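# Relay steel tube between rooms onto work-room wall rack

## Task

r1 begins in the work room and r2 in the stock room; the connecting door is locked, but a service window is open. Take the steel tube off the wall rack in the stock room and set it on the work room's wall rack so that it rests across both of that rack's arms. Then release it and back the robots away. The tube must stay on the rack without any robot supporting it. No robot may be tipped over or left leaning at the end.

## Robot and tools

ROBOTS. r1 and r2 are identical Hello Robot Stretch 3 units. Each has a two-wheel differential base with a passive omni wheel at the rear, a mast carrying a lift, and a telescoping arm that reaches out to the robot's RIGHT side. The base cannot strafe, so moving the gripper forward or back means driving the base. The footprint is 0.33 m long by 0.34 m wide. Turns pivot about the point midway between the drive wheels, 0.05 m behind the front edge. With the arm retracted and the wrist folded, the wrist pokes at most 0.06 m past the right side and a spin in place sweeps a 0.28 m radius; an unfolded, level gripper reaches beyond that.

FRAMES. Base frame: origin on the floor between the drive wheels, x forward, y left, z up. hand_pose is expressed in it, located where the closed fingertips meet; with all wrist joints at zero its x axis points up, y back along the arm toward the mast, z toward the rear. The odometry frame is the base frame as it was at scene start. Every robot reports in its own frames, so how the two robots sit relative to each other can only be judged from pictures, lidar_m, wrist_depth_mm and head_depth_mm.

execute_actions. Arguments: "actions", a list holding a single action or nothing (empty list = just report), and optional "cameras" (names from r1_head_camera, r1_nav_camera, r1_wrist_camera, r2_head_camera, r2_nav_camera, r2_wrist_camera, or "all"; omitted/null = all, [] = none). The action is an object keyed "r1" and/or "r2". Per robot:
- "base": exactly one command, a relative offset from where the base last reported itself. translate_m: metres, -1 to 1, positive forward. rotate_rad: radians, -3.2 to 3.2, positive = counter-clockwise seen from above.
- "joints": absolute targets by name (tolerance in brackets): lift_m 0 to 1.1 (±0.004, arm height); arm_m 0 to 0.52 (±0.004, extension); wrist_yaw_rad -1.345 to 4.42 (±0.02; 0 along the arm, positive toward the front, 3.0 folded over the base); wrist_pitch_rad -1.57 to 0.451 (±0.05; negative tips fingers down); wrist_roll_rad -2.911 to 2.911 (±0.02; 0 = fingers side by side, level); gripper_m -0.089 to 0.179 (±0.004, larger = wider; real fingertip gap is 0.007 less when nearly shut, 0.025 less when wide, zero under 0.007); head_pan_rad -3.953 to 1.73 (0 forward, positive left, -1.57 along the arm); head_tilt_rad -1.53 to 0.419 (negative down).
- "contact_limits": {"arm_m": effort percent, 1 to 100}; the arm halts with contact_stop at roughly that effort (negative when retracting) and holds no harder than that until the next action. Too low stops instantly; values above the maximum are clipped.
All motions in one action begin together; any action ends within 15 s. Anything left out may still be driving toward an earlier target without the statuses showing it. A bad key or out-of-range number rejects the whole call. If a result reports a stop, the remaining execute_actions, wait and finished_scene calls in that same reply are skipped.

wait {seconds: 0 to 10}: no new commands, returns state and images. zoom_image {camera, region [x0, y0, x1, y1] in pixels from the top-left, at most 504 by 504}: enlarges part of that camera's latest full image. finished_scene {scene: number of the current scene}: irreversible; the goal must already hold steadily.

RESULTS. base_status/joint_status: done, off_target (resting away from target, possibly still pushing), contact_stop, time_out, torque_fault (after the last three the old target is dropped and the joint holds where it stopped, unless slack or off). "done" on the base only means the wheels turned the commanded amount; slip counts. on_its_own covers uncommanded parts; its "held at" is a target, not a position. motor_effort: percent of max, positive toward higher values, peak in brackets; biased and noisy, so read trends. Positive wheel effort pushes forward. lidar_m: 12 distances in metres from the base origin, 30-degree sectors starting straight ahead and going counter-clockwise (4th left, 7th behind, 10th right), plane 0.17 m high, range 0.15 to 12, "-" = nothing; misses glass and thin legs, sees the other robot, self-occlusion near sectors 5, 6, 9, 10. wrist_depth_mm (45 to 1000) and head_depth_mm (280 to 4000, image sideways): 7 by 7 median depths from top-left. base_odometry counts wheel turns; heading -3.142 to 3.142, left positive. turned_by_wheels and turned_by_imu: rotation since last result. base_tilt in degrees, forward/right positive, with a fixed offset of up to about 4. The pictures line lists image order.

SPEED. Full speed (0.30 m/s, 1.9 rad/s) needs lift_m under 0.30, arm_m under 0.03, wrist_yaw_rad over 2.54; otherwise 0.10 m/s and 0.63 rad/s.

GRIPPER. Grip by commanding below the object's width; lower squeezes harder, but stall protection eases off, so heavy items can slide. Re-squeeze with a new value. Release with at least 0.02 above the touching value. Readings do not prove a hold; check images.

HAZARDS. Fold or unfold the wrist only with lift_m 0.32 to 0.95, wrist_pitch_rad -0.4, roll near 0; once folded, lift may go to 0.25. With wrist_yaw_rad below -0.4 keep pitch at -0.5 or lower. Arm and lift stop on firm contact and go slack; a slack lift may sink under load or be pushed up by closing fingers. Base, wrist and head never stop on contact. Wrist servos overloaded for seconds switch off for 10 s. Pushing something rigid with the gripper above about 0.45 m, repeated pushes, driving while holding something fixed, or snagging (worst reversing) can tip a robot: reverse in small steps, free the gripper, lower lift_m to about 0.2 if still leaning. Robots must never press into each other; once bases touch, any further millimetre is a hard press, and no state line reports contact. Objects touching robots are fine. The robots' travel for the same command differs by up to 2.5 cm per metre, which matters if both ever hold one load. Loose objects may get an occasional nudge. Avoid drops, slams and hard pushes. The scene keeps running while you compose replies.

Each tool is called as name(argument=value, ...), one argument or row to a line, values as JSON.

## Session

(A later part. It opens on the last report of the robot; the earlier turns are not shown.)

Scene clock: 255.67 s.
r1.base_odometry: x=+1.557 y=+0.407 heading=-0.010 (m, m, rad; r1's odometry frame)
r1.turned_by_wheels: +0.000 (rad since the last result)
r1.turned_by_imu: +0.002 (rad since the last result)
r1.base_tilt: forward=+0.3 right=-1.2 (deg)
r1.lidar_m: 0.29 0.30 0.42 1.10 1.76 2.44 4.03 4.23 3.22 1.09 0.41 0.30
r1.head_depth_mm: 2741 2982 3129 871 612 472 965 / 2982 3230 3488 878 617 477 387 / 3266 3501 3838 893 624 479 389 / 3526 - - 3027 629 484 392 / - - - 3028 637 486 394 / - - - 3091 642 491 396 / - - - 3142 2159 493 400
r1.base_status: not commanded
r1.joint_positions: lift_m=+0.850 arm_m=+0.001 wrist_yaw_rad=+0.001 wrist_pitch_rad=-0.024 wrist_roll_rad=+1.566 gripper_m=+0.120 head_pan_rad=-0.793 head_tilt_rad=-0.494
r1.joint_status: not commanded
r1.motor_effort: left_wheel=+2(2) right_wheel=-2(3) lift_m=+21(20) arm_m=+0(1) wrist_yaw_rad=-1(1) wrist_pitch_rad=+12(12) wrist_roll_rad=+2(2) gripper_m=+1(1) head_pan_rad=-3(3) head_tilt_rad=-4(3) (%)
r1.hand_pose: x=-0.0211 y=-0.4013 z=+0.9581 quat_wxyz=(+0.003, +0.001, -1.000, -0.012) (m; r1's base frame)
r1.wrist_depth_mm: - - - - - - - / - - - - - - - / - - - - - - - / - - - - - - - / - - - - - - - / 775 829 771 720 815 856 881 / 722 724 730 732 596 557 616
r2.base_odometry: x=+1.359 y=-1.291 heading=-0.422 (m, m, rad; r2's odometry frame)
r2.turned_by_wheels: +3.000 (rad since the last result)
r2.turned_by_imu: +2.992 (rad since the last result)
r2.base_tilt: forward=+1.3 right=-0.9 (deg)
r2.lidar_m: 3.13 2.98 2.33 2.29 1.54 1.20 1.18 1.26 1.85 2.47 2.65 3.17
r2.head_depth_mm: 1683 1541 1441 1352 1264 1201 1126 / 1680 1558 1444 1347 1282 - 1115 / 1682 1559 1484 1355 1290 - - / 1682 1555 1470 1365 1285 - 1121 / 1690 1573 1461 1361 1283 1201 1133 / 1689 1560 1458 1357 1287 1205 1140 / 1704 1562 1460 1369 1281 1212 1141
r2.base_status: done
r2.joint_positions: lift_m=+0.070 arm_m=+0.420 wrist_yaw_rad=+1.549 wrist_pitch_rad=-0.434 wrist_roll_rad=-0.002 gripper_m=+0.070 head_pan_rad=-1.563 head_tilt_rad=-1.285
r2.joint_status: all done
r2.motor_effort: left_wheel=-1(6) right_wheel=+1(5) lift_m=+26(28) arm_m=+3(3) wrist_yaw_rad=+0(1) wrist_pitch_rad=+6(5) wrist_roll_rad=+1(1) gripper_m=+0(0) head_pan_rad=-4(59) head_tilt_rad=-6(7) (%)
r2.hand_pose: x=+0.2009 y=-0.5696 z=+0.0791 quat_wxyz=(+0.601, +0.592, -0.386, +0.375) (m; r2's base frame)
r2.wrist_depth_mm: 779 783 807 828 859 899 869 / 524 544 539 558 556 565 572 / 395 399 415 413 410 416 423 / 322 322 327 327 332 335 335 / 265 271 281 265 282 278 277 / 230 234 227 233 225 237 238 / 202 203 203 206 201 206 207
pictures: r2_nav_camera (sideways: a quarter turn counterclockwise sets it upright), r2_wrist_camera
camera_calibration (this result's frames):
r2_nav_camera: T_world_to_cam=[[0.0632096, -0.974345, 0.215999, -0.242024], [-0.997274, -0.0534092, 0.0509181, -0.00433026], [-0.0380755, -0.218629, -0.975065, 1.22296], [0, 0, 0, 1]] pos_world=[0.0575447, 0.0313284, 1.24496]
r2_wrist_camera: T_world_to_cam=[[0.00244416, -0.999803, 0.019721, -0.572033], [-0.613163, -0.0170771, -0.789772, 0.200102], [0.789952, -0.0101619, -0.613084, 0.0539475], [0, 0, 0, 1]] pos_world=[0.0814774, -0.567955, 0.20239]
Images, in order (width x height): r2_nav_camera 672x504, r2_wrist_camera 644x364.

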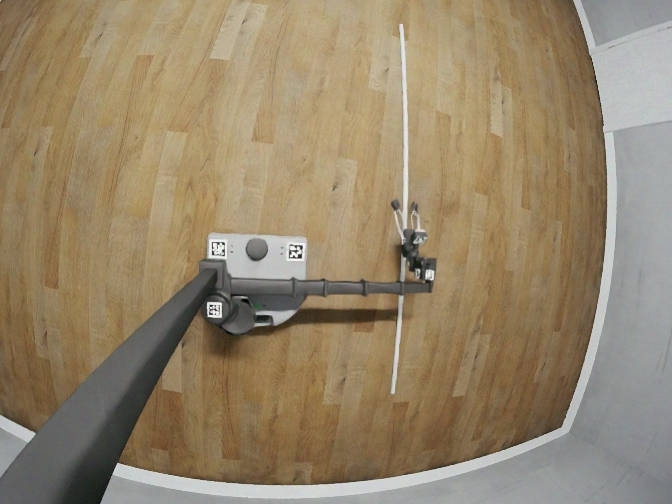

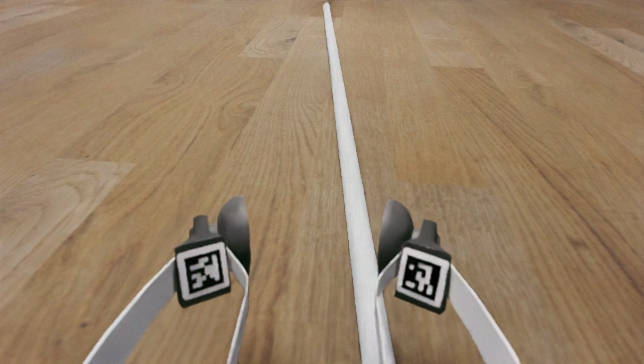

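execute_actions(
  actions=[
    {"r2":{"base":{"translate_m":0.03},"joints":{"arm_m":0.447}}},
  ],
  cameras=[],
)

execute_actions(
  actions=[
    {"r2":{"joints":{"lift_m":0.016}}},
  ],
  cameras=[],
)

execute_actions(
  actions=[
    {"r2":{"joints":{"arm_m":0.36,"gripper_m":0.045}}},
  ],
  cameras=[],
)

execute_actions(
  actions=[
    {"r2":{"joints":{"lift_m":0.008}}},
  ],
  cameras=[],
)

execute_actions(
  actions=[
    {"r2":{"joints":{"gripper_m":-0.037}}},
  ],
  cameras=[],
)

execute_actions(
  actions=[
    {"r2":{"joints":{"lift_m":0.09,"wrist_pitch_rad":-0.34,"head_pan_rad":-0.5,"head_tilt_rad":-0.6}}},
  ],
  cameras=["r2_wrist_camera"],
)

execute_actions(
  actions=[
    {"r2":{"base":{"translate_m":0.9}}},
  ],
  cameras=["r2_wrist_camera","r2_nav_camera"],
)

Scene clock: 257.20 s.
r1.base_odometry: x=+1.557 y=+0.407 heading=-0.010 (m, m, rad; r1's odometry frame)
r1.turned_by_wheels: +0.000 (rad since the last result)
r1.turned_by_imu: +0.000 (rad since the last result)
r1.base_tilt: forward=+0.3 right=-1.3 (deg)
r1.lidar_m: 0.29 0.30 0.42 1.10 1.77 2.44 4.05 4.22 3.20 1.09 0.41 0.30
r1.head_depth_mm: 2727 2952 3168 869 612 472 963 / 3008 3191 3415 881 618 476 387 / 3203 3540 3808 895 623 479 389 / 3561 - - 2989 630 482 392 / - - - 3007 634 486 394 / - - - 3080 642 491 397 / - - - 3102 2161 494 398
r1.base_status: not commanded
r1.joint_positions: lift_m=+0.850 arm_m=+0.001 wrist_yaw_rad=+0.001 wrist_pitch_rad=-0.024 wrist_roll_rad=+1.566 gripper_m=+0.120 head_pan_rad=-0.793 head_tilt_rad=-0.494
r1.joint_status: not commanded
r1.motor_effort: left_wheel=+2(2) right_wheel=-2(2) lift_m=+20(20) arm_m=-1(1) wrist_yaw_rad=-1(1) wrist_pitch_rad=+12(12) wrist_roll_rad=+2(2) gripper_m=+1(0) head_pan_rad=-2(3) head_tilt_rad=-4(3) (%)
r1.hand_pose: x=-0.0211 y=-0.4013 z=+0.9581 quat_wxyz=(+0.003, +0.001, -1.000, -0.012) (m; r1's base frame)
r1.wrist_depth_mm: - - - - - - - / - - - - - - - / - - - - - - - / - - - - - - - / - - - - - - - / 803 809 798 761 827 882 871 / 734 750 729 721 584 565 629
r2.base_odometry: x=+1.387 y=-1.304 heading=-0.423 (m, m, rad; r2's odometry frame)
r2.turned_by_wheels: +0.000 (rad since the last result)
r2.turned_by_imu: +0.000 (rad since the last result)
r2.base_tilt: forward=+1.3 right=-0.9 (deg)
r2.lidar_m: 3.10 2.97 2.33 2.29 1.57 1.23 1.21 1.29 1.90 2.48 2.65 3.16
r2.head_depth_mm: 1670 1559 1440 1344 1270 1204 1130 / 1672 1548 1442 1353 1280 - 1116 / 1676 1548 1473 1347 1284 - - / 1671 1547 1458 1362 1291 - 1133 / 1693 1559 1456 1359 1281 1203 1136 / 1702 1568 1451 1368 1284 1206 1138 / 1701 1555 1461 1369 1282 1210 1142
r2.base_status: done
r2.joint_positions: lift_m=+0.070 arm_m=+0.447 wrist_yaw_rad=+1.549 wrist_pitch_rad=-0.434 wrist_roll_rad=-0.002 gripper_m=+0.070 head_pan_rad=-1.563 head_tilt_rad=-1.285
r2.joint_status: all done
r2.motor_effort: left_wheel=-1(2) right_wheel=+1(5) lift_m=+26(26) arm_m=+3(3) wrist_yaw_rad=+0(0) wrist_pitch_rad=+6(6) wrist_roll_rad=+1(2) gripper_m=+0(0) head_pan_rad=-5(5) head_tilt_rad=-7(7) (%)
r2.hand_pose: x=+0.2009 y=-0.5966 z=+0.0791 quat_wxyz=(+0.601, +0.592, -0.386, +0.375) (m; r2's base frame)
r2.wrist_depth_mm: 766 786 842 846 882 849 880 / 533 531 540 550 545 578 576 / 398 399 400 416 416 416 428 / 317 323 322 327 329 335 331 / 269 273 278 266 282 277 277 / 232 230 224 226 228 238 238 / 202 202 203 199 207 207 208
pictures: none
No camera images: the call's "cameras" was empty. Leave "cameras" out to get every camera's image.

Scene clock: 258.53 s.
r1.base_odometry: x=+1.557 y=+0.407 heading=-0.010 (m, m, rad; r1's odometry frame)
r1.turned_by_wheels: +0.000 (rad since the last result)
r1.turned_by_imu: +0.000 (rad since the last result)
r1.base_tilt: forward=+0.2 right=-1.3 (deg)
r1.lidar_m: 0.29 0.30 0.42 1.11 1.77 2.44 4.03 4.20 3.20 1.09 0.41 0.30
r1.head_depth_mm: 2763 2977 3230 869 612 472 969 / 3003 3235 3463 880 619 475 386 / 3271 3500 3842 894 623 479 389 / 3546 - - 3019 630 483 392 / - - - 3042 635 486 394 / - - - 3110 642 489 397 / - - - 3181 2168 494 399
r1.base_status: not commanded
r1.joint_positions: lift_m=+0.850 arm_m=+0.001 wrist_yaw_rad=+0.001 wrist_pitch_rad=-0.024 wrist_roll_rad=+1.566 gripper_m=+0.120 head_pan_rad=-0.793 head_tilt_rad=-0.494
r1.joint_status: not commanded
r1.motor_effort: left_wheel=+2(2) right_wheel=-3(3) lift_m=+21(21) arm_m=+1(0) wrist_yaw_rad=-1(1) wrist_pitch_rad=+12(12) wrist_roll_rad=+2(2) gripper_m=+1(1) head_pan_rad=-3(3) head_tilt_rad=-3(2) (%)
r1.hand_pose: x=-0.0211 y=-0.4013 z=+0.9581 quat_wxyz=(+0.003, +0.001, -1.000, -0.012) (m; r1's base frame)
r1.wrist_depth_mm: - - - - - - - / - - - - - - - / - - - - - - - / - - - - - - - / - - - - - - - / 778 835 795 730 861 850 843 / 734 751 711 725 596 567 630
r2.base_odometry: x=+1.387 y=-1.304 heading=-0.423 (m, m, rad; r2's odometry frame)
r2.turned_by_wheels: +0.000 (rad since the last result)
r2.turned_by_imu: +0.000 (rad since the last result)
r2.base_tilt: forward=+1.3 right=-0.9 (deg)
r2.lidar_m: 3.09 2.98 2.33 2.29 1.57 1.22 1.21 1.29 1.91 2.48 2.64 3.16
r2.head_depth_mm: 1662 1552 1445 1347 1266 1201 1126 / 1684 1553 1448 1350 1284 - 1115 / 1684 1546 1461 1362 1294 - - / 1667 1560 1458 1356 1283 - 1119 / 1703 1564 1455 1367 1283 1205 1140 / 1703 1565 1464 1355 1287 1216 1142 / 1708 1570 1459 1368 1289 1211 1150
r2.base_status: not commanded
r2.joint_positions: lift_m=+0.016 arm_m=+0.447 wrist_yaw_rad=+1.549 wrist_pitch_rad=-0.434 wrist_roll_rad=-0.002 gripper_m=+0.070 head_pan_rad=-1.563 head_tilt_rad=-1.285
r2.joint_status: all done
r2.motor_effort: left_wheel=-2(1) right_wheel=+2(2) lift_m=+25(27) arm_m=+3(3) wrist_yaw_rad=+1(0) wrist_pitch_rad=+5(5) wrist_roll_rad=+0(1) gripper_m=+0(0) head_pan_rad=-4(4) head_tilt_rad=-7(5) (%)
r2.hand_pose: x=+0.2009 y=-0.5966 z=+0.0251 quat_wxyz=(+0.601, +0.592, -0.386, +0.375) (m; r2's base frame)
r2.wrist_depth_mm: 564 570 588 584 608 612 638 / 384 388 392 402 404 411 413 / 291 291 294 296 302 307 307 / 234 234 237 231 240 243 242 / 196 196 204 192 207 201 204 / 167 168 165 161 165 172 173 / 147 147 147 141 149 150 151
pictures: none
No camera images: the call's "cameras" was empty. Leave "cameras" out to get every camera's image.

Scene clock: 260.40 s.
r1.base_odometry: x=+1.557 y=+0.407 heading=-0.010 (m, m, rad; r1's odometry frame)
r1.turned_by_wheels: +0.000 (rad since the last result)
r1.turned_by_imu: +0.000 (rad since the last result)
r1.base_tilt: forward=+0.2 right=-1.3 (deg)
r1.lidar_m: 0.29 0.30 0.42 1.10 1.77 2.44 4.05 4.23 3.19 1.09 0.41 0.30
r1.head_depth_mm: 2790 2959 3157 869 612 472 964 / 2975 3181 3426 879 618 475 387 / 3260 3498 3832 892 623 478 388 / 3593 - - 2988 630 483 391 / - - - 3021 636 487 393 / - - - 3077 642 490 396 / - - - 3132 2172 494 399
r1.base_status: not commanded
r1.joint_positions: lift_m=+0.850 arm_m=+0.001 wrist_yaw_rad=+0.001 wrist_pitch_rad=-0.024 wrist_roll_rad=+1.566 gripper_m=+0.120 head_pan_rad=-0.793 head_tilt_rad=-0.494
r1.joint_status: not commanded
r1.motor_effort: left_wheel=+2(2) right_wheel=-2(3) lift_m=+21(21) arm_m=+1(1) wrist_yaw_rad=-1(1) wrist_pitch_rad=+12(12) wrist_roll_rad=+2(2) gripper_m=+1(1) head_pan_rad=-3(3) head_tilt_rad=-2(3) (%)
r1.hand_pose: x=-0.0211 y=-0.4013 z=+0.9581 quat_wxyz=(+0.003, +0.001, -1.000, -0.012) (m; r1's base frame)
r1.wrist_depth_mm: - - - - - - - / - - - - - - - / - - - - - - - / - - - - - - - / - - - - - - - / 810 829 801 738 817 898 858 / 713 728 735 715 589 546 634
r2.base_odometry: x=+1.387 y=-1.304 heading=-0.423 (m, m, rad; r2's odometry frame)
r2.turned_by_wheels: +0.000 (rad since the last result)
r2.turned_by_imu: +0.000 (rad since the last result)
r2.base_tilt: forward=+1.3 right=-0.9 (deg)
r2.lidar_m: 3.09 2.97 2.33 2.29 1.57 1.22 1.21 1.29 1.91 2.48 2.65 3.16
r2.head_depth_mm: 1672 1545 1439 1340 1265 1193 1132 / 1677 1564 1451 1347 1271 - 1110 / 1681 1561 1458 1351 1286 - - / 1672 1549 1460 1350 1286 - 1125 / 1693 1560 1448 1354 1278 1205 1137 / 1702 1560 1458 1367 1284 1203 1141 / 1697 1567 1459 1361 1274 1208 1145
r2.base_status: not commanded
r2.joint_positions: lift_m=+0.016 arm_m=+0.360 wrist_yaw_rad=+1.552 wrist_pitch_rad=-0.434 wrist_roll_rad=-0.002 gripper_m=+0.045 head_pan_rad=-1.563 head_tilt_rad=-1.285
r2.joint_status: all done
r2.motor_effort: left_wheel=-1(2) right_wheel=+2(2) lift_m=+26(25) arm_m=-3(3) wrist_yaw_rad=-1(5) wrist_pitch_rad=+5(6) wrist_roll_rad=+1(1) gripper_m=+0(76) head_pan_rad=-4(4) head_tilt_rad=-6(6) (%)
r2.hand_pose: x=+0.2009 y=-0.5095 z=+0.0252 quat_wxyz=(+0.600, +0.592, -0.385, +0.375) (m; r2's base frame)
r2.wrist_depth_mm: 563 571 588 592 603 622 638 / 383 387 394 403 413 411 417 / 292 290 294 289 302 303 312 / 233 235 236 229 239 243 243 / 193 195 205 187 207 202 203 / 167 168 162 161 174 173 174 / 147 147 149 142 150 151 151
pictures: none
No camera images: the call's "cameras" was empty. Leave "cameras" out to get every camera's image.

Scene clock: 261.07 s.
r1.base_odometry: x=+1.557 y=+0.407 heading=-0.010 (m, m, rad; r1's odometry frame)
r1.turned_by_wheels: +0.000 (rad since the last result)
r1.turned_by_imu: +0.000 (rad since the last result)
r1.base_tilt: forward=+0.3 right=-1.3 (deg)
r1.lidar_m: 0.29 0.30 0.42 1.10 1.77 2.44 4.04 4.23 3.21 1.09 0.41 0.30
r1.head_depth_mm: 2745 2982 3155 872 612 473 967 / 2991 3204 3422 877 618 475 387 / 3225 3482 3790 894 623 479 389 / 3570 - - 3039 631 483 391 / - - - 3044 636 487 394 / - - - 3136 640 490 396 / - - - 3177 2149 495 399
r1.base_status: not commanded
r1.joint_positions: lift_m=+0.850 arm_m=+0.001 wrist_yaw_rad=+0.001 wrist_pitch_rad=-0.024 wrist_roll_rad=+1.566 gripper_m=+0.120 head_pan_rad=-0.793 head_tilt_rad=-0.494
r1.joint_status: not commanded
r1.motor_effort: left_wheel=+2(2) right_wheel=-3(2) lift_m=+20(21) arm_m=+0(1) wrist_yaw_rad=-1(1) wrist_pitch_rad=+12(12) wrist_roll_rad=+2(2) gripper_m=+2(1) head_pan_rad=-3(2) head_tilt_rad=-4(4) (%)
r1.hand_pose: x=-0.0211 y=-0.4013 z=+0.9581 quat_wxyz=(+0.003, +0.001, -1.000, -0.012) (m; r1's base frame)
r1.wrist_depth_mm: - - - - - - - / - - - - - - - / - - - - - - - / - - - - - - - / - - - - - - - / 799 828 806 731 828 874 833 / 728 731 728 724 604 562 621
r2.base_odometry: x=+1.387 y=-1.304 heading=-0.423 (m, m, rad; r2's odometry frame)
r2.turned_by_wheels: +0.000 (rad since the last result)
r2.turned_by_imu: +0.000 (rad since the last result)
r2.base_tilt: forward=+1.3 right=-0.9 (deg)
r2.lidar_m: 3.09 2.98 2.32 2.28 1.57 1.23 1.21 1.29 1.90 2.47 2.64 3.15
r2.head_depth_mm: 1669 1551 1442 1348 1264 1191 1132 / 1680 1541 1443 1351 1271 - 1119 / 1682 1560 1459 1351 1291 - - / 1684 1556 1451 1352 1284 - 1126 / 1689 1571 1442 1360 1280 1214 1140 / 1692 1551 1464 1366 1278 1203 1141 / 1708 1576 1466 1373 1285 1204 1145
r2.base_status: not commanded
r2.joint_positions: lift_m=+0.008 arm_m=+0.360 wrist_yaw_rad=+1.552 wrist_pitch_rad=-0.409 wrist_roll_rad=-0.002 gripper_m=+0.045 head_pan_rad=-1.563 head_tilt_rad=-1.285
r2.joint_status: all done
r2.motor_effort: left_wheel=-5(4) right_wheel=+8(8) lift_m=+21(24) arm_m=-3(2) wrist_yaw_rad=-2(1) wrist_pitch_rad=-4(5) wrist_roll_rad=+0(1) gripper_m=+0(0) head_pan_rad=-5(3) head_tilt_rad=-6(6) (%)
r2.hand_pose: x=+0.2041 y=-0.5095 z=+0.0231 quat_wxyz=(+0.595, +0.587, -0.393, +0.383) (m; r2's base frame)
r2.wrist_depth_mm: 622 617 651 668 667 686 731 / 397 407 409 413 426 429 434 / 293 298 301 305 308 312 315 / 235 237 239 229 244 245 246 / 194 195 202 186 204 201 203 / 166 167 160 159 170 171 172 / 144 145 146 139 147 148 149
pictures: none
No camera images: the call's "cameras" was empty. Leave "cameras" out to get every camera's image.

Scene clock: 262.37 s.
r1.base_odometry: x=+1.557 y=+0.407 heading=-0.010 (m, m, rad; r1's odometry frame)
r1.turned_by_wheels: +0.000 (rad since the last result)
r1.turned_by_imu: +0.000 (rad since the last result)
r1.base_tilt: forward=+0.3 right=-1.3 (deg)
r1.lidar_m: 0.29 0.30 0.42 1.10 1.76 2.45 4.04 4.21 3.19 1.09 0.41 0.30
r1.head_depth_mm: 2783 2974 3160 871 612 471 965 / 3025 3185 3491 881 616 475 388 / 3291 3519 3814 895 624 479 389 / 3599 - - 3019 631 482 392 / - - - 3053 637 486 394 / - - - 3083 642 490 396 / - - - 3126 2146 493 399
r1.base_status: not commanded
r1.joint_positions: lift_m=+0.850 arm_m=+0.001 wrist_yaw_rad=+0.001 wrist_pitch_rad=-0.024 wrist_roll_rad=+1.566 gripper_m=+0.120 head_pan_rad=-0.793 head_tilt_rad=-0.494
r1.joint_status: not commanded
r1.motor_effort: left_wheel=+2(2) right_wheel=-3(3) lift_m=+20(20) arm_m=+1(0) wrist_yaw_rad=-1(1) wrist_pitch_rad=+12(12) wrist_roll_rad=+2(2) gripper_m=+1(1) head_pan_rad=-3(3) head_tilt_rad=-3(4) (%)
r1.hand_pose: x=-0.0211 y=-0.4013 z=+0.9581 quat_wxyz=(+0.003, +0.001, -1.000, -0.012) (m; r1's base frame)
r1.wrist_depth_mm: - - - - - - - / - - - - - - - / - - - - - - - / - - - - - - - / - - - - - - - / 809 827 819 745 814 881 835 / 745 760 752 740 604 559 632
r2.base_odometry: x=+1.387 y=-1.304 heading=-0.422 (m, m, rad; r2's odometry frame)
r2.turned_by_wheels: +0.000 (rad since the last result)
r2.turned_by_imu: +0.001 (rad since the last result)
r2.base_tilt: forward=+1.3 right=-0.9 (deg)
r2.lidar_m: 3.09 2.97 2.32 2.29 1.57 1.22 1.21 1.29 1.91 2.47 2.64 3.17
r2.head_depth_mm: 1674 1547 1440 1343 1266 1196 1135 / 1675 1555 1437 1344 1277 - 1113 / 1677 1555 1462 1348 1292 - - / 1692 1562 1447 1348 1285 - 1134 / 1683 1561 1455 1345 1279 1210 1139 / 1696 1567 1456 1365 1288 1211 1142 / 1697 1568 1464 1362 1286 1206 1148
r2.base_status: not commanded
r2.joint_positions: lift_m=+0.008 arm_m=+0.360 wrist_yaw_rad=+1.544 wrist_pitch_rad=-0.403 wrist_roll_rad=-0.002 gripper_m=-0.036 head_pan_rad=-1.563 head_tilt_rad=-1.285
r2.joint_status: all done
r2.motor_effort: left_wheel=-1(3) right_wheel=-2(8) lift_m=+23(23) arm_m=-2(2) wrist_yaw_rad=+4(5) wrist_pitch_rad=-6(6) wrist_roll_rad=+1(1) gripper_m=-19(90) head_pan_rad=-4(4) head_tilt_rad=-5(6) (%)
r2.hand_pose: x=+0.2048 y=-0.5115 z=+0.0243 quat_wxyz=(+0.596, +0.584, -0.397, +0.382) (m; r2's base frame)
r2.wrist_depth_mm: 631 663 670 676 711 722 732 / 411 413 427 423 430 440 448 / 298 303 308 296 315 316 318 / 238 239 242 235 247 246 250 / 194 195 202 177 202 203 206 / 166 168 168 157 172 172 173 / 145 146 146 140 148 149 150
pictures: none
No camera images: the call's "cameras" was empty. Leave "cameras" out to get every camera's image.

Scene clock: 264.20 s.
r1.base_odometry: x=+1.557 y=+0.407 heading=-0.010 (m, m, rad; r1's odometry frame)
r1.turned_by_wheels: +0.000 (rad since the last result)
r1.turned_by_imu: +0.000 (rad since the last result)
r1.base_tilt: forward=+0.2 right=-1.3 (deg)
r1.lidar_m: 0.29 0.30 0.42 1.11 1.77 2.44 4.04 4.21 3.20 1.09 0.41 0.30
r1.head_depth_mm: 2761 2945 3163 869 610 472 969 / 2952 3198 3518 881 617 476 386 / 3229 3435 3840 893 623 479 389 / 3620 - - 3004 630 483 392 / - - - 3035 636 487 394 / - - - 3089 643 490 396 / - - - 3107 2155 494 399
r1.base_status: not commanded
r1.joint_positions: lift_m=+0.850 arm_m=+0.001 wrist_yaw_rad=+0.001 wrist_pitch_rad=-0.024 wrist_roll_rad=+1.566 gripper_m=+0.120 head_pan_rad=-0.793 head_tilt_rad=-0.494
r1.joint_status: not commanded
r1.motor_effort: left_wheel=+2(2) right_wheel=-2(3) lift_m=+21(21) arm_m=+0(0) wrist_yaw_rad=-1(1) wrist_pitch_rad=+12(12) wrist_roll_rad=+2(2) gripper_m=+1(1) head_pan_rad=-3(3) head_tilt_rad=-2(3) (%)
r1.hand_pose: x=-0.0211 y=-0.4013 z=+0.9581 quat_wxyz=(+0.003, +0.001, -1.000, -0.012) (m; r1's base frame)
r1.wrist_depth_mm: - - - - - - - / - - - - - - - / - - - - - - - / - - - - - - - / - - - - - - - / 794 837 818 737 826 883 871 / 715 729 740 727 591 563 620
r2.base_odometry: x=+1.387 y=-1.304 heading=-0.423 (m, m, rad; r2's odometry frame)
r2.turned_by_wheels: +0.000 (rad since the last result)
r2.turned_by_imu: +0.000 (rad since the last result)
r2.base_tilt: forward=+1.3 right=-0.9 (deg)
r2.lidar_m: 3.10 2.97 2.33 2.29 1.57 1.23 1.21 1.29 1.91 2.47 2.65 3.17
r2.head_depth_mm: 3391 3624 3607 2514 1902 1555 1307 / 3186 3481 3581 2538 1910 1540 1299 / 3049 3399 3534 2474 1922 1552 1308 / 2896 3244 3433 2494 1877 1536 1298 / 2858 3159 3342 2448 1878 1551 1293 / - 3032 3261 2453 1899 1547 1299 / - 2880 3143 2466 1884 1533 1294
r2.base_status: not commanded
r2.joint_positions: lift_m=+0.090 arm_m=+0.360 wrist_yaw_rad=+1.549 wrist_pitch_rad=-0.361 wrist_roll_rad=-0.002 gripper_m=-0.036 head_pan_rad=-0.507 head_tilt_rad=-0.606
r2.joint_status: all done
r2.motor_effort: left_wheel=-1(1) right_wheel=+1(3) lift_m=+32(36) arm_m=-2(2) wrist_yaw_rad=+0(4) wrist_pitch_rad=+8(30) wrist_roll_rad=+1(1) gripper_m=-13(19) head_pan_rad=+4(56) head_tilt_rad=+3(33) (%)
r2.hand_pose: x=+0.2098 y=-0.5103 z=+0.1155 quat_wxyz=(+0.587, +0.577, -0.407, +0.396) (m; r2's base frame)
r2.wrist_depth_mm: - - - - - - - / 735 753 777 794 791 806 806 / 524 527 531 540 546 551 561 / 405 410 412 421 413 430 429 / 330 330 336 - 341 342 346 / 278 279 281 267 288 287 287 / 240 240 240 243 245 246 247
pictures: r2_wrist_camera
camera_calibration (this result's frames):
r2_wrist_camera: T_world_to_cam=[[0.000781612, -0.99977, 0.0214255, -0.513257], [-0.553537, -0.0182763, -0.832624, 0.227185], [0.832824, -0.011209, -0.553424, 0.0534114], [0, 0, 0, 1]] pos_world=[0.0816742, -0.508389, 0.229716]
Images, in order (width x height): r2_wrist_camera 644x364.

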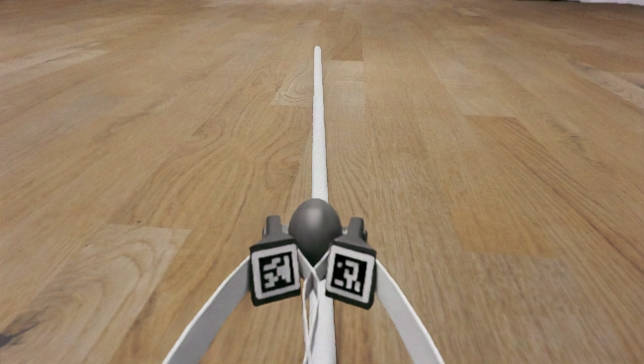

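Scene clock: 274.23 s.
r1.base_odometry: x=+1.557 y=+0.407 heading=-0.010 (m, m, rad; r1's odometry frame)
r1.turned_by_wheels: +0.000 (rad since the last result)
r1.turned_by_imu: +0.003 (rad since the last result)
r1.base_tilt: forward=+0.3 right=-1.3 (deg)
r1.lidar_m: 0.29 0.30 0.42 1.10 1.76 2.43 4.04 4.21 3.18 1.09 0.41 0.30
r1.head_depth_mm: 2770 2960 3100 868 614 472 970 / 2948 3219 3453 882 616 475 387 / 3281 3488 3811 893 624 479 390 / 3626 - - 2988 629 483 392 / - - - 3023 636 487 394 / - - - 3100 644 490 396 / - - - 3099 2146 494 398
r1.base_status: not commanded
r1.joint_positions: lift_m=+0.850 arm_m=+0.001 wrist_yaw_rad=+0.001 wrist_pitch_rad=-0.024 wrist_roll_rad=+1.566 gripper_m=+0.120 head_pan_rad=-0.793 head_tilt_rad=-0.494
r1.joint_status: not commanded
r1.motor_effort: left_wheel=+2(2) right_wheel=-3(3) lift_m=+21(21) arm_m=+1(1) wrist_yaw_rad=-1(1) wrist_pitch_rad=+12(12) wrist_roll_rad=+2(2) gripper_m=+1(1) head_pan_rad=-3(3) head_tilt_rad=-3(2) (%)
r1.hand_pose: x=-0.0211 y=-0.4013 z=+0.9581 quat_wxyz=(+0.003, +0.001, -1.000, -0.012) (m; r1's base frame)
r1.wrist_depth_mm: - - - - - - - / - - - - - - - / - - - - - - - / - - - - - - - / - - - - - - - / 798 819 814 747 842 875 863 / 719 728 723 744 597 562 618
r2.base_odometry: x=+2.207 y=-1.673 heading=-0.423 (m, m, rad; r2's odometry frame)
r2.turned_by_wheels: +0.000 (rad since the last result)
r2.turned_by_imu: +0.005 (rad since the last result)
r2.base_tilt: forward=+1.3 right=-0.9 (deg)
r2.lidar_m: 2.21 2.37 2.23 2.20 2.36 2.14 2.10 2.25 2.61 2.55 2.72 2.24
r2.head_depth_mm: 2265 2535 2879 2508 1906 1548 1305 / 2216 2448 2716 2505 1913 1550 1294 / 2128 2373 2656 2472 1894 1554 1297 / 2131 2271 2536 2474 1908 1537 1303 / - 2218 2421 2483 1916 1553 1297 / - 2161 2318 2466 1893 1530 1295 / - 2081 2251 2377 1876 1526 1286
r2.base_status: done
r2.joint_positions: lift_m=+0.090 arm_m=+0.360 wrist_yaw_rad=+1.549 wrist_pitch_rad=-0.361 wrist_roll_rad=-0.002 gripper_m=-0.036 head_pan_rad=-0.507 head_tilt_rad=-0.606
r2.joint_status: not commanded
r2.motor_effort: left_wheel=-2(3) right_wheel=+2(6) lift_m=+31(31) arm_m=-2(2) wrist_yaw_rad=+1(1) wrist_pitch_rad=+8(8) wrist_roll_rad=+1(2) gripper_m=-13(13) head_pan_rad=+4(4) head_tilt_rad=+2(4) (%)
r2.hand_pose: x=+0.2098 y=-0.5103 z=+0.1156 quat_wxyz=(+0.587, +0.577, -0.408, +0.396) (m; r2's base frame)
r2.wrist_depth_mm: - - - - - - - / 753 749 774 791 801 808 823 / 529 529 546 552 554 565 563 / 406 407 417 418 419 420 431 / 328 330 334 - 340 342 344 / 274 278 280 266 287 291 289 / 240 241 243 244 244 247 246
pictures: r2_nav_camera (sideways: a quarter turn counterclockwise sets it upright), r2_wrist_camera
camera_calibration (this result's frames):
r2_nav_camera: T_world_to_cam=[[0.571499, -0.253811, 0.780365, -0.980323], [-0.48138, -0.873845, 0.0683222, -0.0301902], [0.664577, -0.414698, -0.621581, 0.759212], [0, 0, 0, 1]] pos_world=[0.0411659, 0.039645, 1.23898]
r2_wrist_camera: T_world_to_cam=[[0.000775866, -0.99977, 0.021432, -0.513259], [-0.553299, -0.0182817, -0.832782, 0.227224], [0.832982, -0.0112122, -0.553186, 0.0533588], [0, 0, 0, 1]] pos_world=[0.0816739, -0.508389, 0.229745]
Images, in order (width x height): r2_nav_camera 672x504, r2_wrist_camera 644x364.

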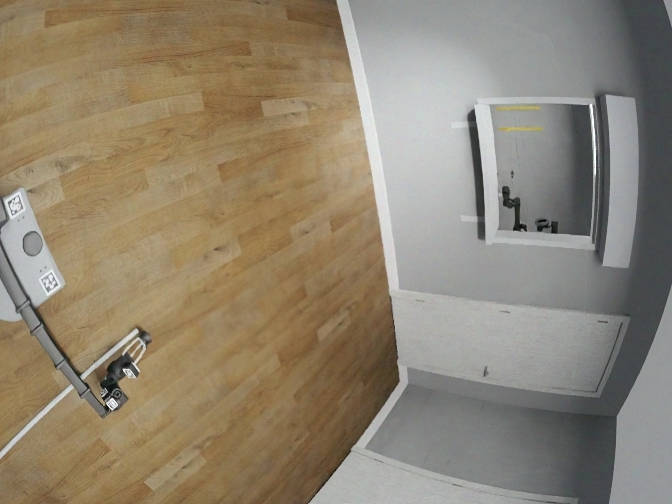

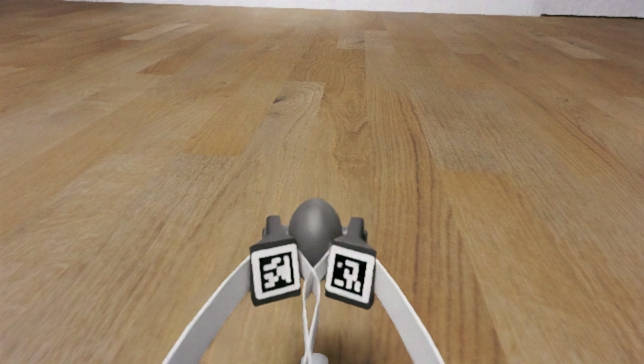

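execute_actions(
  actions=[
    {"r2":{"base":{"translate_m":-0.2},"joints":{"gripper_m":0.05,"wrist_pitch_rad":-0.42,"lift_m":0.05}}},
  ],
  cameras=[],
)

execute_actions(
  actions=[
    {"r2":{"joints":{"lift_m":0.007}}},
  ],
  cameras=["r2_wrist_camera"],
)

execute_actions(
  actions=[
    {"r2":{"joints":{"gripper_m":-0.037}}},
  ],
  cameras=[],
)

execute_actions(
  actions=[
    {"r2":{"joints":{"lift_m":0.1,"wrist_pitch_rad":-0.33}}},
  ],
  cameras=[],
)

execute_actions(
  actions=[
    {"r2":{"joints":{"lift_m":0.25,"wrist_pitch_rad":-0.24}}},
  ],
  cameras=["r2_wrist_camera"],
)

Scene clock: 277.70 s.
r1.base_odometry: x=+1.557 y=+0.407 heading=-0.010 (m, m, rad; r1's odometry frame)
r1.turned_by_wheels: +0.000 (rad since the last result)
r1.turned_by_imu: +0.001 (rad since the last result)
r1.base_tilt: forward=+0.2 right=-1.2 (deg)
r1.lidar_m: 0.29 0.30 0.42 1.10 1.77 2.45 4.05 4.23 3.19 1.08 0.41 0.30
r1.head_depth_mm: 2794 2943 3150 870 613 473 967 / 2979 3174 3439 881 616 475 387 / 3248 3485 3793 890 623 479 390 / 3564 - - 2994 630 483 392 / - - - 3044 635 486 393 / - - - 3092 642 490 396 / - - - 3129 2140 494 398
r1.base_status: not commanded
r1.joint_positions: lift_m=+0.850 arm_m=+0.001 wrist_yaw_rad=+0.001 wrist_pitch_rad=-0.024 wrist_roll_rad=+1.566 gripper_m=+0.120 head_pan_rad=-0.793 head_tilt_rad=-0.494
r1.joint_status: not commanded
r1.motor_effort: left_wheel=+2(2) right_wheel=-2(2) lift_m=+21(21) arm_m=+0(0) wrist_yaw_rad=-1(1) wrist_pitch_rad=+12(12) wrist_roll_rad=+2(2) gripper_m=+1(1) head_pan_rad=-3(2) head_tilt_rad=-3(4) (%)
r1.hand_pose: x=-0.0211 y=-0.4013 z=+0.9581 quat_wxyz=(+0.003, +0.001, -1.000, -0.012) (m; r1's base frame)
r1.wrist_depth_mm: - - - - - - - / - - - - - - - / - - - - - - - / - - - - - - - / - - - - - - - / 797 857 829 751 811 887 854 / 744 751 736 723 603 566 630
r2.base_odometry: x=+2.025 y=-1.591 heading=-0.423 (m, m, rad; r2's odometry frame)
r2.turned_by_wheels: +0.000 (rad since the last result)
r2.turned_by_imu: -0.001 (rad since the last result)
r2.base_tilt: forward=+1.2 right=-0.9 (deg)
r2.lidar_m: 2.41 2.58 2.25 2.22 2.39 1.93 1.90 2.04 2.58 2.55 2.70 2.45
r2.head_depth_mm: 2508 2796 3159 2539 1912 1556 1301 / 2392 2661 2987 2474 1921 1564 1302 / 2367 2596 2899 2488 1909 1547 1294 / 2289 2476 2778 2468 1908 1549 1292 / - 2411 2664 2494 1906 1535 1293 / - 2363 2518 2468 1885 1539 1294 / - 2247 2451 2426 1887 1535 1294
r2.base_status: done
r2.joint_positions: lift_m=+0.050 arm_m=+0.360 wrist_yaw_rad=+1.549 wrist_pitch_rad=-0.432 wrist_roll_rad=-0.002 gripper_m=+0.050 head_pan_rad=-0.507 head_tilt_rad=-0.606
r2.joint_status: all done
r2.motor_effort: left_wheel=-1(6) right_wheel=+2(2) lift_m=+26(26) arm_m=-2(2) wrist_yaw_rad=+0(1) wrist_pitch_rad=+5(7) wrist_roll_rad=+1(1) gripper_m=+0(80) head_pan_rad=+4(4) head_tilt_rad=+3(3) (%)
r2.hand_pose: x=+0.2011 y=-0.5101 z=+0.0596 quat_wxyz=(+0.600, +0.591, -0.387, +0.375) (m; r2's base frame)
r2.wrist_depth_mm: 686 716 729 759 767 769 792 / 476 482 498 491 504 510 526 / 364 369 365 376 374 378 385 / 291 291 292 287 297 302 303 / 242 242 253 239 253 250 253 / 208 209 200 206 212 213 215 / 183 182 183 180 184 188 189
pictures: none
No camera images: the call's "cameras" was empty. Leave "cameras" out to get every camera's image.

Scene clock: 278.93 s.
r1.base_odometry: x=+1.557 y=+0.407 heading=-0.010 (m, m, rad; r1's odometry frame)
r1.turned_by_wheels: +0.000 (rad since the last result)
r1.turned_by_imu: +0.000 (rad since the last result)
r1.base_tilt: forward=+0.3 right=-1.3 (deg)
r1.lidar_m: 0.29 0.30 0.42 1.11 1.77 2.45 4.05 4.23 3.20 1.09 0.41 0.30
r1.head_depth_mm: 2781 2957 3155 868 613 472 970 / 2996 3230 3486 877 618 476 386 / 3262 3521 3814 895 624 478 389 / 3533 - - 3023 631 482 392 / - - - 3038 636 487 394 / - - - 3083 641 489 396 / - - - 3120 2155 494 399
r1.base_status: not commanded
r1.joint_positions: lift_m=+0.850 arm_m=+0.001 wrist_yaw_rad=+0.001 wrist_pitch_rad=-0.024 wrist_roll_rad=+1.566 gripper_m=+0.120 head_pan_rad=-0.793 head_tilt_rad=-0.494
r1.joint_status: not commanded
r1.motor_effort: left_wheel=+2(2) right_wheel=-3(3) lift_m=+21(20) arm_m=+1(0) wrist_yaw_rad=-1(1) wrist_pitch_rad=+12(12) wrist_roll_rad=+2(2) gripper_m=+1(1) head_pan_rad=-2(3) head_tilt_rad=-3(3) (%)
r1.hand_pose: x=-0.0211 y=-0.4013 z=+0.9581 quat_wxyz=(+0.003, +0.001, -1.000, -0.012) (m; r1's base frame)
r1.wrist_depth_mm: - - - - - - - / - - - - - - - / - - - - - - - / - - - - - - - / - - - - - - - / 807 846 789 739 823 908 868 / 733 722 722 721 587 560 625
r2.base_odometry: x=+2.025 y=-1.591 heading=-0.423 (m, m, rad; r2's odometry frame)
r2.turned_by_wheels: +0.000 (rad since the last result)
r2.turned_by_imu: -0.001 (rad since the last result)
r2.base_tilt: forward=+1.3 right=-0.9 (deg)
r2.lidar_m: 2.41 2.58 2.26 2.22 2.37 1.93 1.90 2.04 2.58 2.53 2.70 2.45
r2.head_depth_mm: 2521 2797 3062 2520 1945 1560 1308 / 2425 2696 2965 2499 1924 1539 1302 / 2320 2593 2853 2488 1908 1552 1294 / 2265 2504 2750 2499 1903 1552 1296 / - 2432 2626 2485 1896 1536 1298 / - 2352 2540 2463 1900 1537 1293 / - 2235 2445 2446 1890 1530 1289
r2.base_status: not commanded
r2.joint_positions: lift_m=+0.007 arm_m=+0.360 wrist_yaw_rad=+1.549 wrist_pitch_rad=-0.405 wrist_roll_rad=-0.002 gripper_m=+0.050 head_pan_rad=-0.507 head_tilt_rad=-0.606
r2.joint_status: all done
r2.motor_effort: left_wheel=-5(5) right_wheel=+9(9) lift_m=+20(26) arm_m=-2(2) wrist_yaw_rad=+1(0) wrist_pitch_rad=-5(6) wrist_roll_rad=+1(1) gripper_m=+0(0) head_pan_rad=+4(4) head_tilt_rad=+3(3) (%)
r2.hand_pose: x=+0.2046 y=-0.5102 z=+0.0229 quat_wxyz=(+0.595, +0.586, -0.395, +0.383) (m; r2's base frame)
r2.wrist_depth_mm: 629 633 656 664 697 714 744 / 406 403 415 427 429 436 445 / 294 301 302 290 310 312 318 / 233 236 237 230 243 245 248 / 195 196 202 191 206 202 203 / 164 167 160 159 164 170 172 / 144 145 146 135 147 148 149
pictures: r2_wrist_camera
camera_calibration (this result's frames):
r2_wrist_camera: T_world_to_cam=[[0.00165932, -0.99979, 0.0204191, -0.511333], [-0.589831, -0.0174675, -0.807338, 0.154408], [0.807525, -0.0107042, -0.589736, 0.0127563], [0, 0, 0, 1]] pos_world=[0.0816219, -0.508392, 0.142623]
Images, in order (width x height): r2_wrist_camera 644x364.

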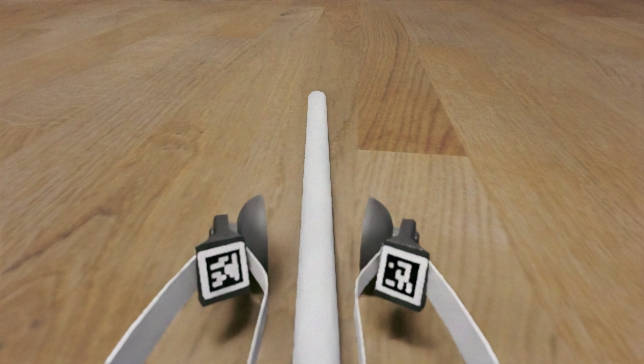

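Scene clock: 280.30 s.
r1.base_odometry: x=+1.557 y=+0.407 heading=-0.010 (m, m, rad; r1's odometry frame)
r1.turned_by_wheels: +0.000 (rad since the last result)
r1.turned_by_imu: +0.000 (rad since the last result)
r1.base_tilt: forward=+0.3 right=-1.3 (deg)
r1.lidar_m: 0.29 0.30 0.42 1.11 1.76 2.44 4.06 4.21 3.18 1.09 0.41 0.30
r1.head_depth_mm: 2763 2958 3214 868 611 472 967 / 2953 3218 3470 881 619 475 386 / 3256 3509 3842 896 623 480 389 / 3552 - - 2979 630 483 391 / - - - 3027 637 486 394 / - - - 3045 641 489 396 / - - - 3127 2152 495 399
r1.base_status: not commanded
r1.joint_positions: lift_m=+0.850 arm_m=+0.001 wrist_yaw_rad=+0.001 wrist_pitch_rad=-0.024 wrist_roll_rad=+1.566 gripper_m=+0.120 head_pan_rad=-0.793 head_tilt_rad=-0.494
r1.joint_status: not commanded
r1.motor_effort: left_wheel=+2(2) right_wheel=-3(2) lift_m=+21(21) arm_m=+0(1) wrist_yaw_rad=-1(1) wrist_pitch_rad=+12(12) wrist_roll_rad=+2(2) gripper_m=+1(1) head_pan_rad=-3(3) head_tilt_rad=-3(3) (%)
r1.hand_pose: x=-0.0211 y=-0.4013 z=+0.9581 quat_wxyz=(+0.003, +0.001, -1.000, -0.012) (m; r1's base frame)
r1.wrist_depth_mm: - - - - - - - / - - - - - - - / - - - - - - - / - - - - - - - / - - - - - - - / 795 844 848 737 823 856 844 / 727 739 734 738 595 562 618
r2.base_odometry: x=+2.025 y=-1.591 heading=-0.423 (m, m, rad; r2's odometry frame)
r2.turned_by_wheels: +0.001 (rad since the last result)
r2.turned_by_imu: +0.001 (rad since the last result)
r2.base_tilt: forward=+1.4 right=-0.9 (deg)
r2.lidar_m: 2.41 2.58 2.26 2.22 2.38 1.93 1.90 2.03 2.57 2.54 2.71 2.44
r2.head_depth_mm: 2525 2806 3108 2514 1920 1561 1304 / 2439 2673 3023 2480 1917 1550 1296 / 2343 2571 2880 2495 1907 1548 1295 / 2272 2472 2798 2475 1916 1550 1295 / - 2414 2656 2457 1914 1544 1293 / - 2323 2537 2449 1904 1538 1295 / - 2273 2455 2446 1894 1532 1294
r2.base_status: not commanded
r2.joint_positions: lift_m=+0.007 arm_m=+0.360 wrist_yaw_rad=+1.546 wrist_pitch_rad=-0.399 wrist_roll_rad=-0.002 gripper_m=-0.036 head_pan_rad=-0.507 head_tilt_rad=-0.606
r2.joint_status: all done
r2.motor_effort: left_wheel=+1(5) right_wheel=-3(9) lift_m=+23(23) arm_m=-2(3) wrist_yaw_rad=+3(3) wrist_pitch_rad=-8(8) wrist_roll_rad=+1(1) gripper_m=-18(98) head_pan_rad=+4(5) head_tilt_rad=+4(2) (%)
r2.hand_pose: x=+0.2053 y=-0.5109 z=+0.0242 quat_wxyz=(+0.595, +0.584, -0.397, +0.384) (m; r2's base frame)
r2.wrist_depth_mm: 645 648 664 718 713 742 746 / 416 418 430 430 440 440 453 / 300 302 307 295 315 318 322 / 235 238 240 235 245 248 249 / 195 196 202 177 202 203 205 / 167 167 167 155 172 171 172 / 145 145 147 140 148 149 150
pictures: none
No camera images: the call's "cameras" was empty. Leave "cameras" out to get every camera's image.

Scene clock: 281.97 s.
r1.base_odometry: x=+1.557 y=+0.407 heading=-0.010 (m, m, rad; r1's odometry frame)
r1.turned_by_wheels: +0.000 (rad since the last result)
r1.turned_by_imu: +0.000 (rad since the last result)
r1.base_tilt: forward=+0.3 right=-1.2 (deg)
r1.lidar_m: 0.29 0.30 0.42 1.11 1.77 2.44 4.04 4.22 3.20 1.09 0.41 0.30
r1.head_depth_mm: 2790 2963 3160 870 612 473 967 / 2996 3202 3497 881 617 476 387 / 3256 3547 3842 894 622 479 389 / 3603 - - 3022 632 482 391 / - - - 3042 636 486 394 / - - - 3055 642 490 396 / - - - 3144 2144 494 398
r1.base_status: not commanded
r1.joint_positions: lift_m=+0.850 arm_m=+0.001 wrist_yaw_rad=+0.001 wrist_pitch_rad=-0.024 wrist_roll_rad=+1.566 gripper_m=+0.120 head_pan_rad=-0.793 head_tilt_rad=-0.494
r1.joint_status: not commanded
r1.motor_effort: left_wheel=+2(2) right_wheel=-3(3) lift_m=+20(20) arm_m=+0(0) wrist_yaw_rad=-1(1) wrist_pitch_rad=+12(12) wrist_roll_rad=+2(2) gripper_m=+1(1) head_pan_rad=-3(2) head_tilt_rad=-2(4) (%)
r1.hand_pose: x=-0.0211 y=-0.4013 z=+0.9581 quat_wxyz=(+0.003, +0.001, -1.000, -0.012) (m; r1's base frame)
r1.wrist_depth_mm: - - - - - - - / - - - - - - - / - - - - - - - / - - - - - - - / - - - - - - - / 784 806 805 742 815 871 830 / 731 731 719 742 609 552 617
r2.base_odometry: x=+2.025 y=-1.591 heading=-0.423 (m, m, rad; r2's odometry frame)
r2.turned_by_wheels: +0.000 (rad since the last result)
r2.turned_by_imu: +0.000 (rad since the last result)
r2.base_tilt: forward=+1.4 right=-0.9 (deg)
r2.lidar_m: 2.41 2.59 2.25 2.22 2.38 1.94 1.90 2.03 2.58 2.54 2.70 2.45
r2.head_depth_mm: 2514 2831 3081 2488 1921 1541 1299 / 2439 2679 2994 2472 1904 1547 1296 / 2330 2583 2931 2476 1902 1553 1307 / 2257 2492 2759 2489 1907 1540 1293 / - 2435 2645 2456 1881 1541 1289 / - 2337 2544 2449 1878 1540 1296 / - 2260 2467 2466 1910 1536 1293
r2.base_status: not commanded
r2.joint_positions: lift_m=+0.100 arm_m=+0.360 wrist_yaw_rad=+1.549 wrist_pitch_rad=-0.390 wrist_roll_rad=-0.002 gripper_m=-0.036 head_pan_rad=-0.507 head_tilt_rad=-0.606
r2.joint_status: wrist_pitch_rad off_target (ended at -0.390, target -0.330); the others done
r2.motor_effort: left_wheel=-1(0) right_wheel=+2(3) lift_m=+35(36) arm_m=-2(3) wrist_yaw_rad=+0(3) wrist_pitch_rad=+22(24) wrist_roll_rad=+1(1) gripper_m=-18(18) head_pan_rad=+5(4) head_tilt_rad=+3(3) (%)
r2.hand_pose: x=+0.2064 y=-0.5102 z=+0.1187 quat_wxyz=(+0.592, +0.583, -0.399, +0.388) (m; r2's base frame)
r2.wrist_depth_mm: - - - - - - - / 689 699 733 730 729 756 753 / 511 511 514 502 531 539 533 / 399 398 404 392 413 405 415 / 324 325 339 177 336 344 339 / 281 279 278 159 283 286 288 / 243 243 242 235 246 250 250
pictures: none
No camera images: the call's "cameras" was empty. Leave "cameras" out to get every camera's image.

Scene clock: 284.17 s.
r1.base_odometry: x=+1.557 y=+0.407 heading=-0.010 (m, m, rad; r1's odometry frame)
r1.turned_by_wheels: +0.000 (rad since the last result)
r1.turned_by_imu: +0.001 (rad since the last result)
r1.base_tilt: forward=+0.3 right=-1.2 (deg)
r1.lidar_m: 0.29 0.30 0.42 1.10 1.77 2.44 4.04 4.20 3.19 1.09 0.41 0.30
r1.head_depth_mm: 2769 2962 3187 871 610 472 966 / 3008 3199 3454 879 618 476 386 / 3272 3487 3808 891 622 478 389 / 3615 - - 2970 630 483 392 / - - - 3070 633 486 394 / - - - 3087 641 489 397 / - - - 3149 2142 493 398
r1.base_status: not commanded
r1.joint_positions: lift_m=+0.850 arm_m=+0.001 wrist_yaw_rad=+0.001 wrist_pitch_rad=-0.024 wrist_roll_rad=+1.566 gripper_m=+0.120 head_pan_rad=-0.793 head_tilt_rad=-0.494
r1.joint_status: not commanded
r1.motor_effort: left_wheel=+2(2) right_wheel=-3(2) lift_m=+21(20) arm_m=+0(0) wrist_yaw_rad=+0(1) wrist_pitch_rad=+12(12) wrist_roll_rad=+2(2) gripper_m=+1(1) head_pan_rad=-3(3) head_tilt_rad=-3(3) (%)
r1.hand_pose: x=-0.0211 y=-0.4013 z=+0.9581 quat_wxyz=(+0.003, +0.001, -1.000, -0.012) (m; r1's base frame)
r1.wrist_depth_mm: - - - - - - - / - - - - - - - / - - - - - - - / - - - - - - - / - - - - - - - / 799 829 814 770 841 887 840 / 740 730 738 739 593 560 629
r2.base_odometry: x=+2.025 y=-1.591 heading=-0.423 (m, m, rad; r2's odometry frame)
r2.turned_by_wheels: +0.000 (rad since the last result)
r2.turned_by_imu: +0.000 (rad since the last result)
r2.base_tilt: forward=+1.3 right=-0.9 (deg)
r2.lidar_m: 2.41 2.58 2.26 2.21 2.38 1.94 1.90 2.04 0.63 2.54 2.71 2.45
r2.head_depth_mm: 2518 2803 3131 2475 1924 1551 1314 / 2411 2697 2984 2474 1903 1539 1302 / 2351 2595 2888 2481 1921 1545 1294 / 2277 2493 2743 2493 1906 1547 1295 / - 2419 2654 2470 1896 1538 1294 / - 2347 2546 2473 1885 1528 1290 / - 2278 2443 2438 1901 1533 1296
r2.base_status: not commanded
r2.joint_positions: lift_m=+0.250 arm_m=+0.360 wrist_yaw_rad=+1.549 wrist_pitch_rad=-0.302 wrist_roll_rad=-0.002 gripper_m=-0.036 head_pan_rad=-0.507 head_tilt_rad=-0.606
r2.joint_status: wrist_pitch_rad off_target (ended at -0.302, target -0.240); the others done
r2.motor_effort: left_wheel=-2(2) right_wheel=+3(3) lift_m=+35(37) arm_m=-2(2) wrist_yaw_rad=+1(0) wrist_pitch_rad=+23(26) wrist_roll_rad=+1(1) gripper_m=-18(18) head_pan_rad=+3(4) head_tilt_rad=+3(2) (%)
r2.hand_pose: x=+0.2160 y=-0.5104 z=+0.2892 quat_wxyz=(+0.575, +0.565, -0.424, +0.413) (m; r2's base frame)
r2.wrist_depth_mm: - - - - - - - / - - - - - - - / - - - - - - - / 795 774 784 740 810 834 828 / 614 601 633 177 629 629 641 / 508 509 513 159 520 522 518 / 432 441 431 418 440 444 442
pictures: r2_wrist_camera
camera_calibration (this result's frames):
r2_wrist_camera: T_world_to_cam=[[-0.000573989, -0.999742, 0.0227075, -0.517194], [-0.503604, -0.0193288, -0.863719, 0.372893], [0.863935, -0.0119313, -0.503463, 0.122767], [0, 0, 0, 1]] pos_world=[0.0814305, -0.508388, 0.395627]
Images, in order (width x height): r2_wrist_camera 644x364.

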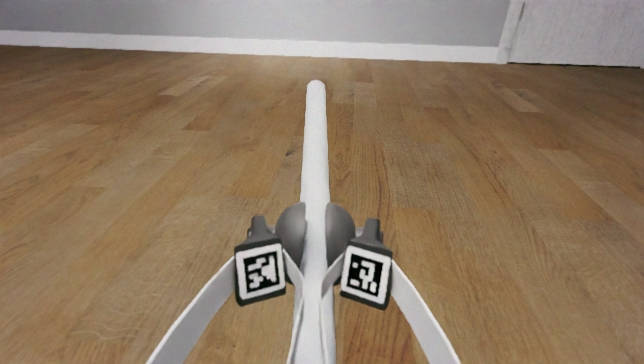

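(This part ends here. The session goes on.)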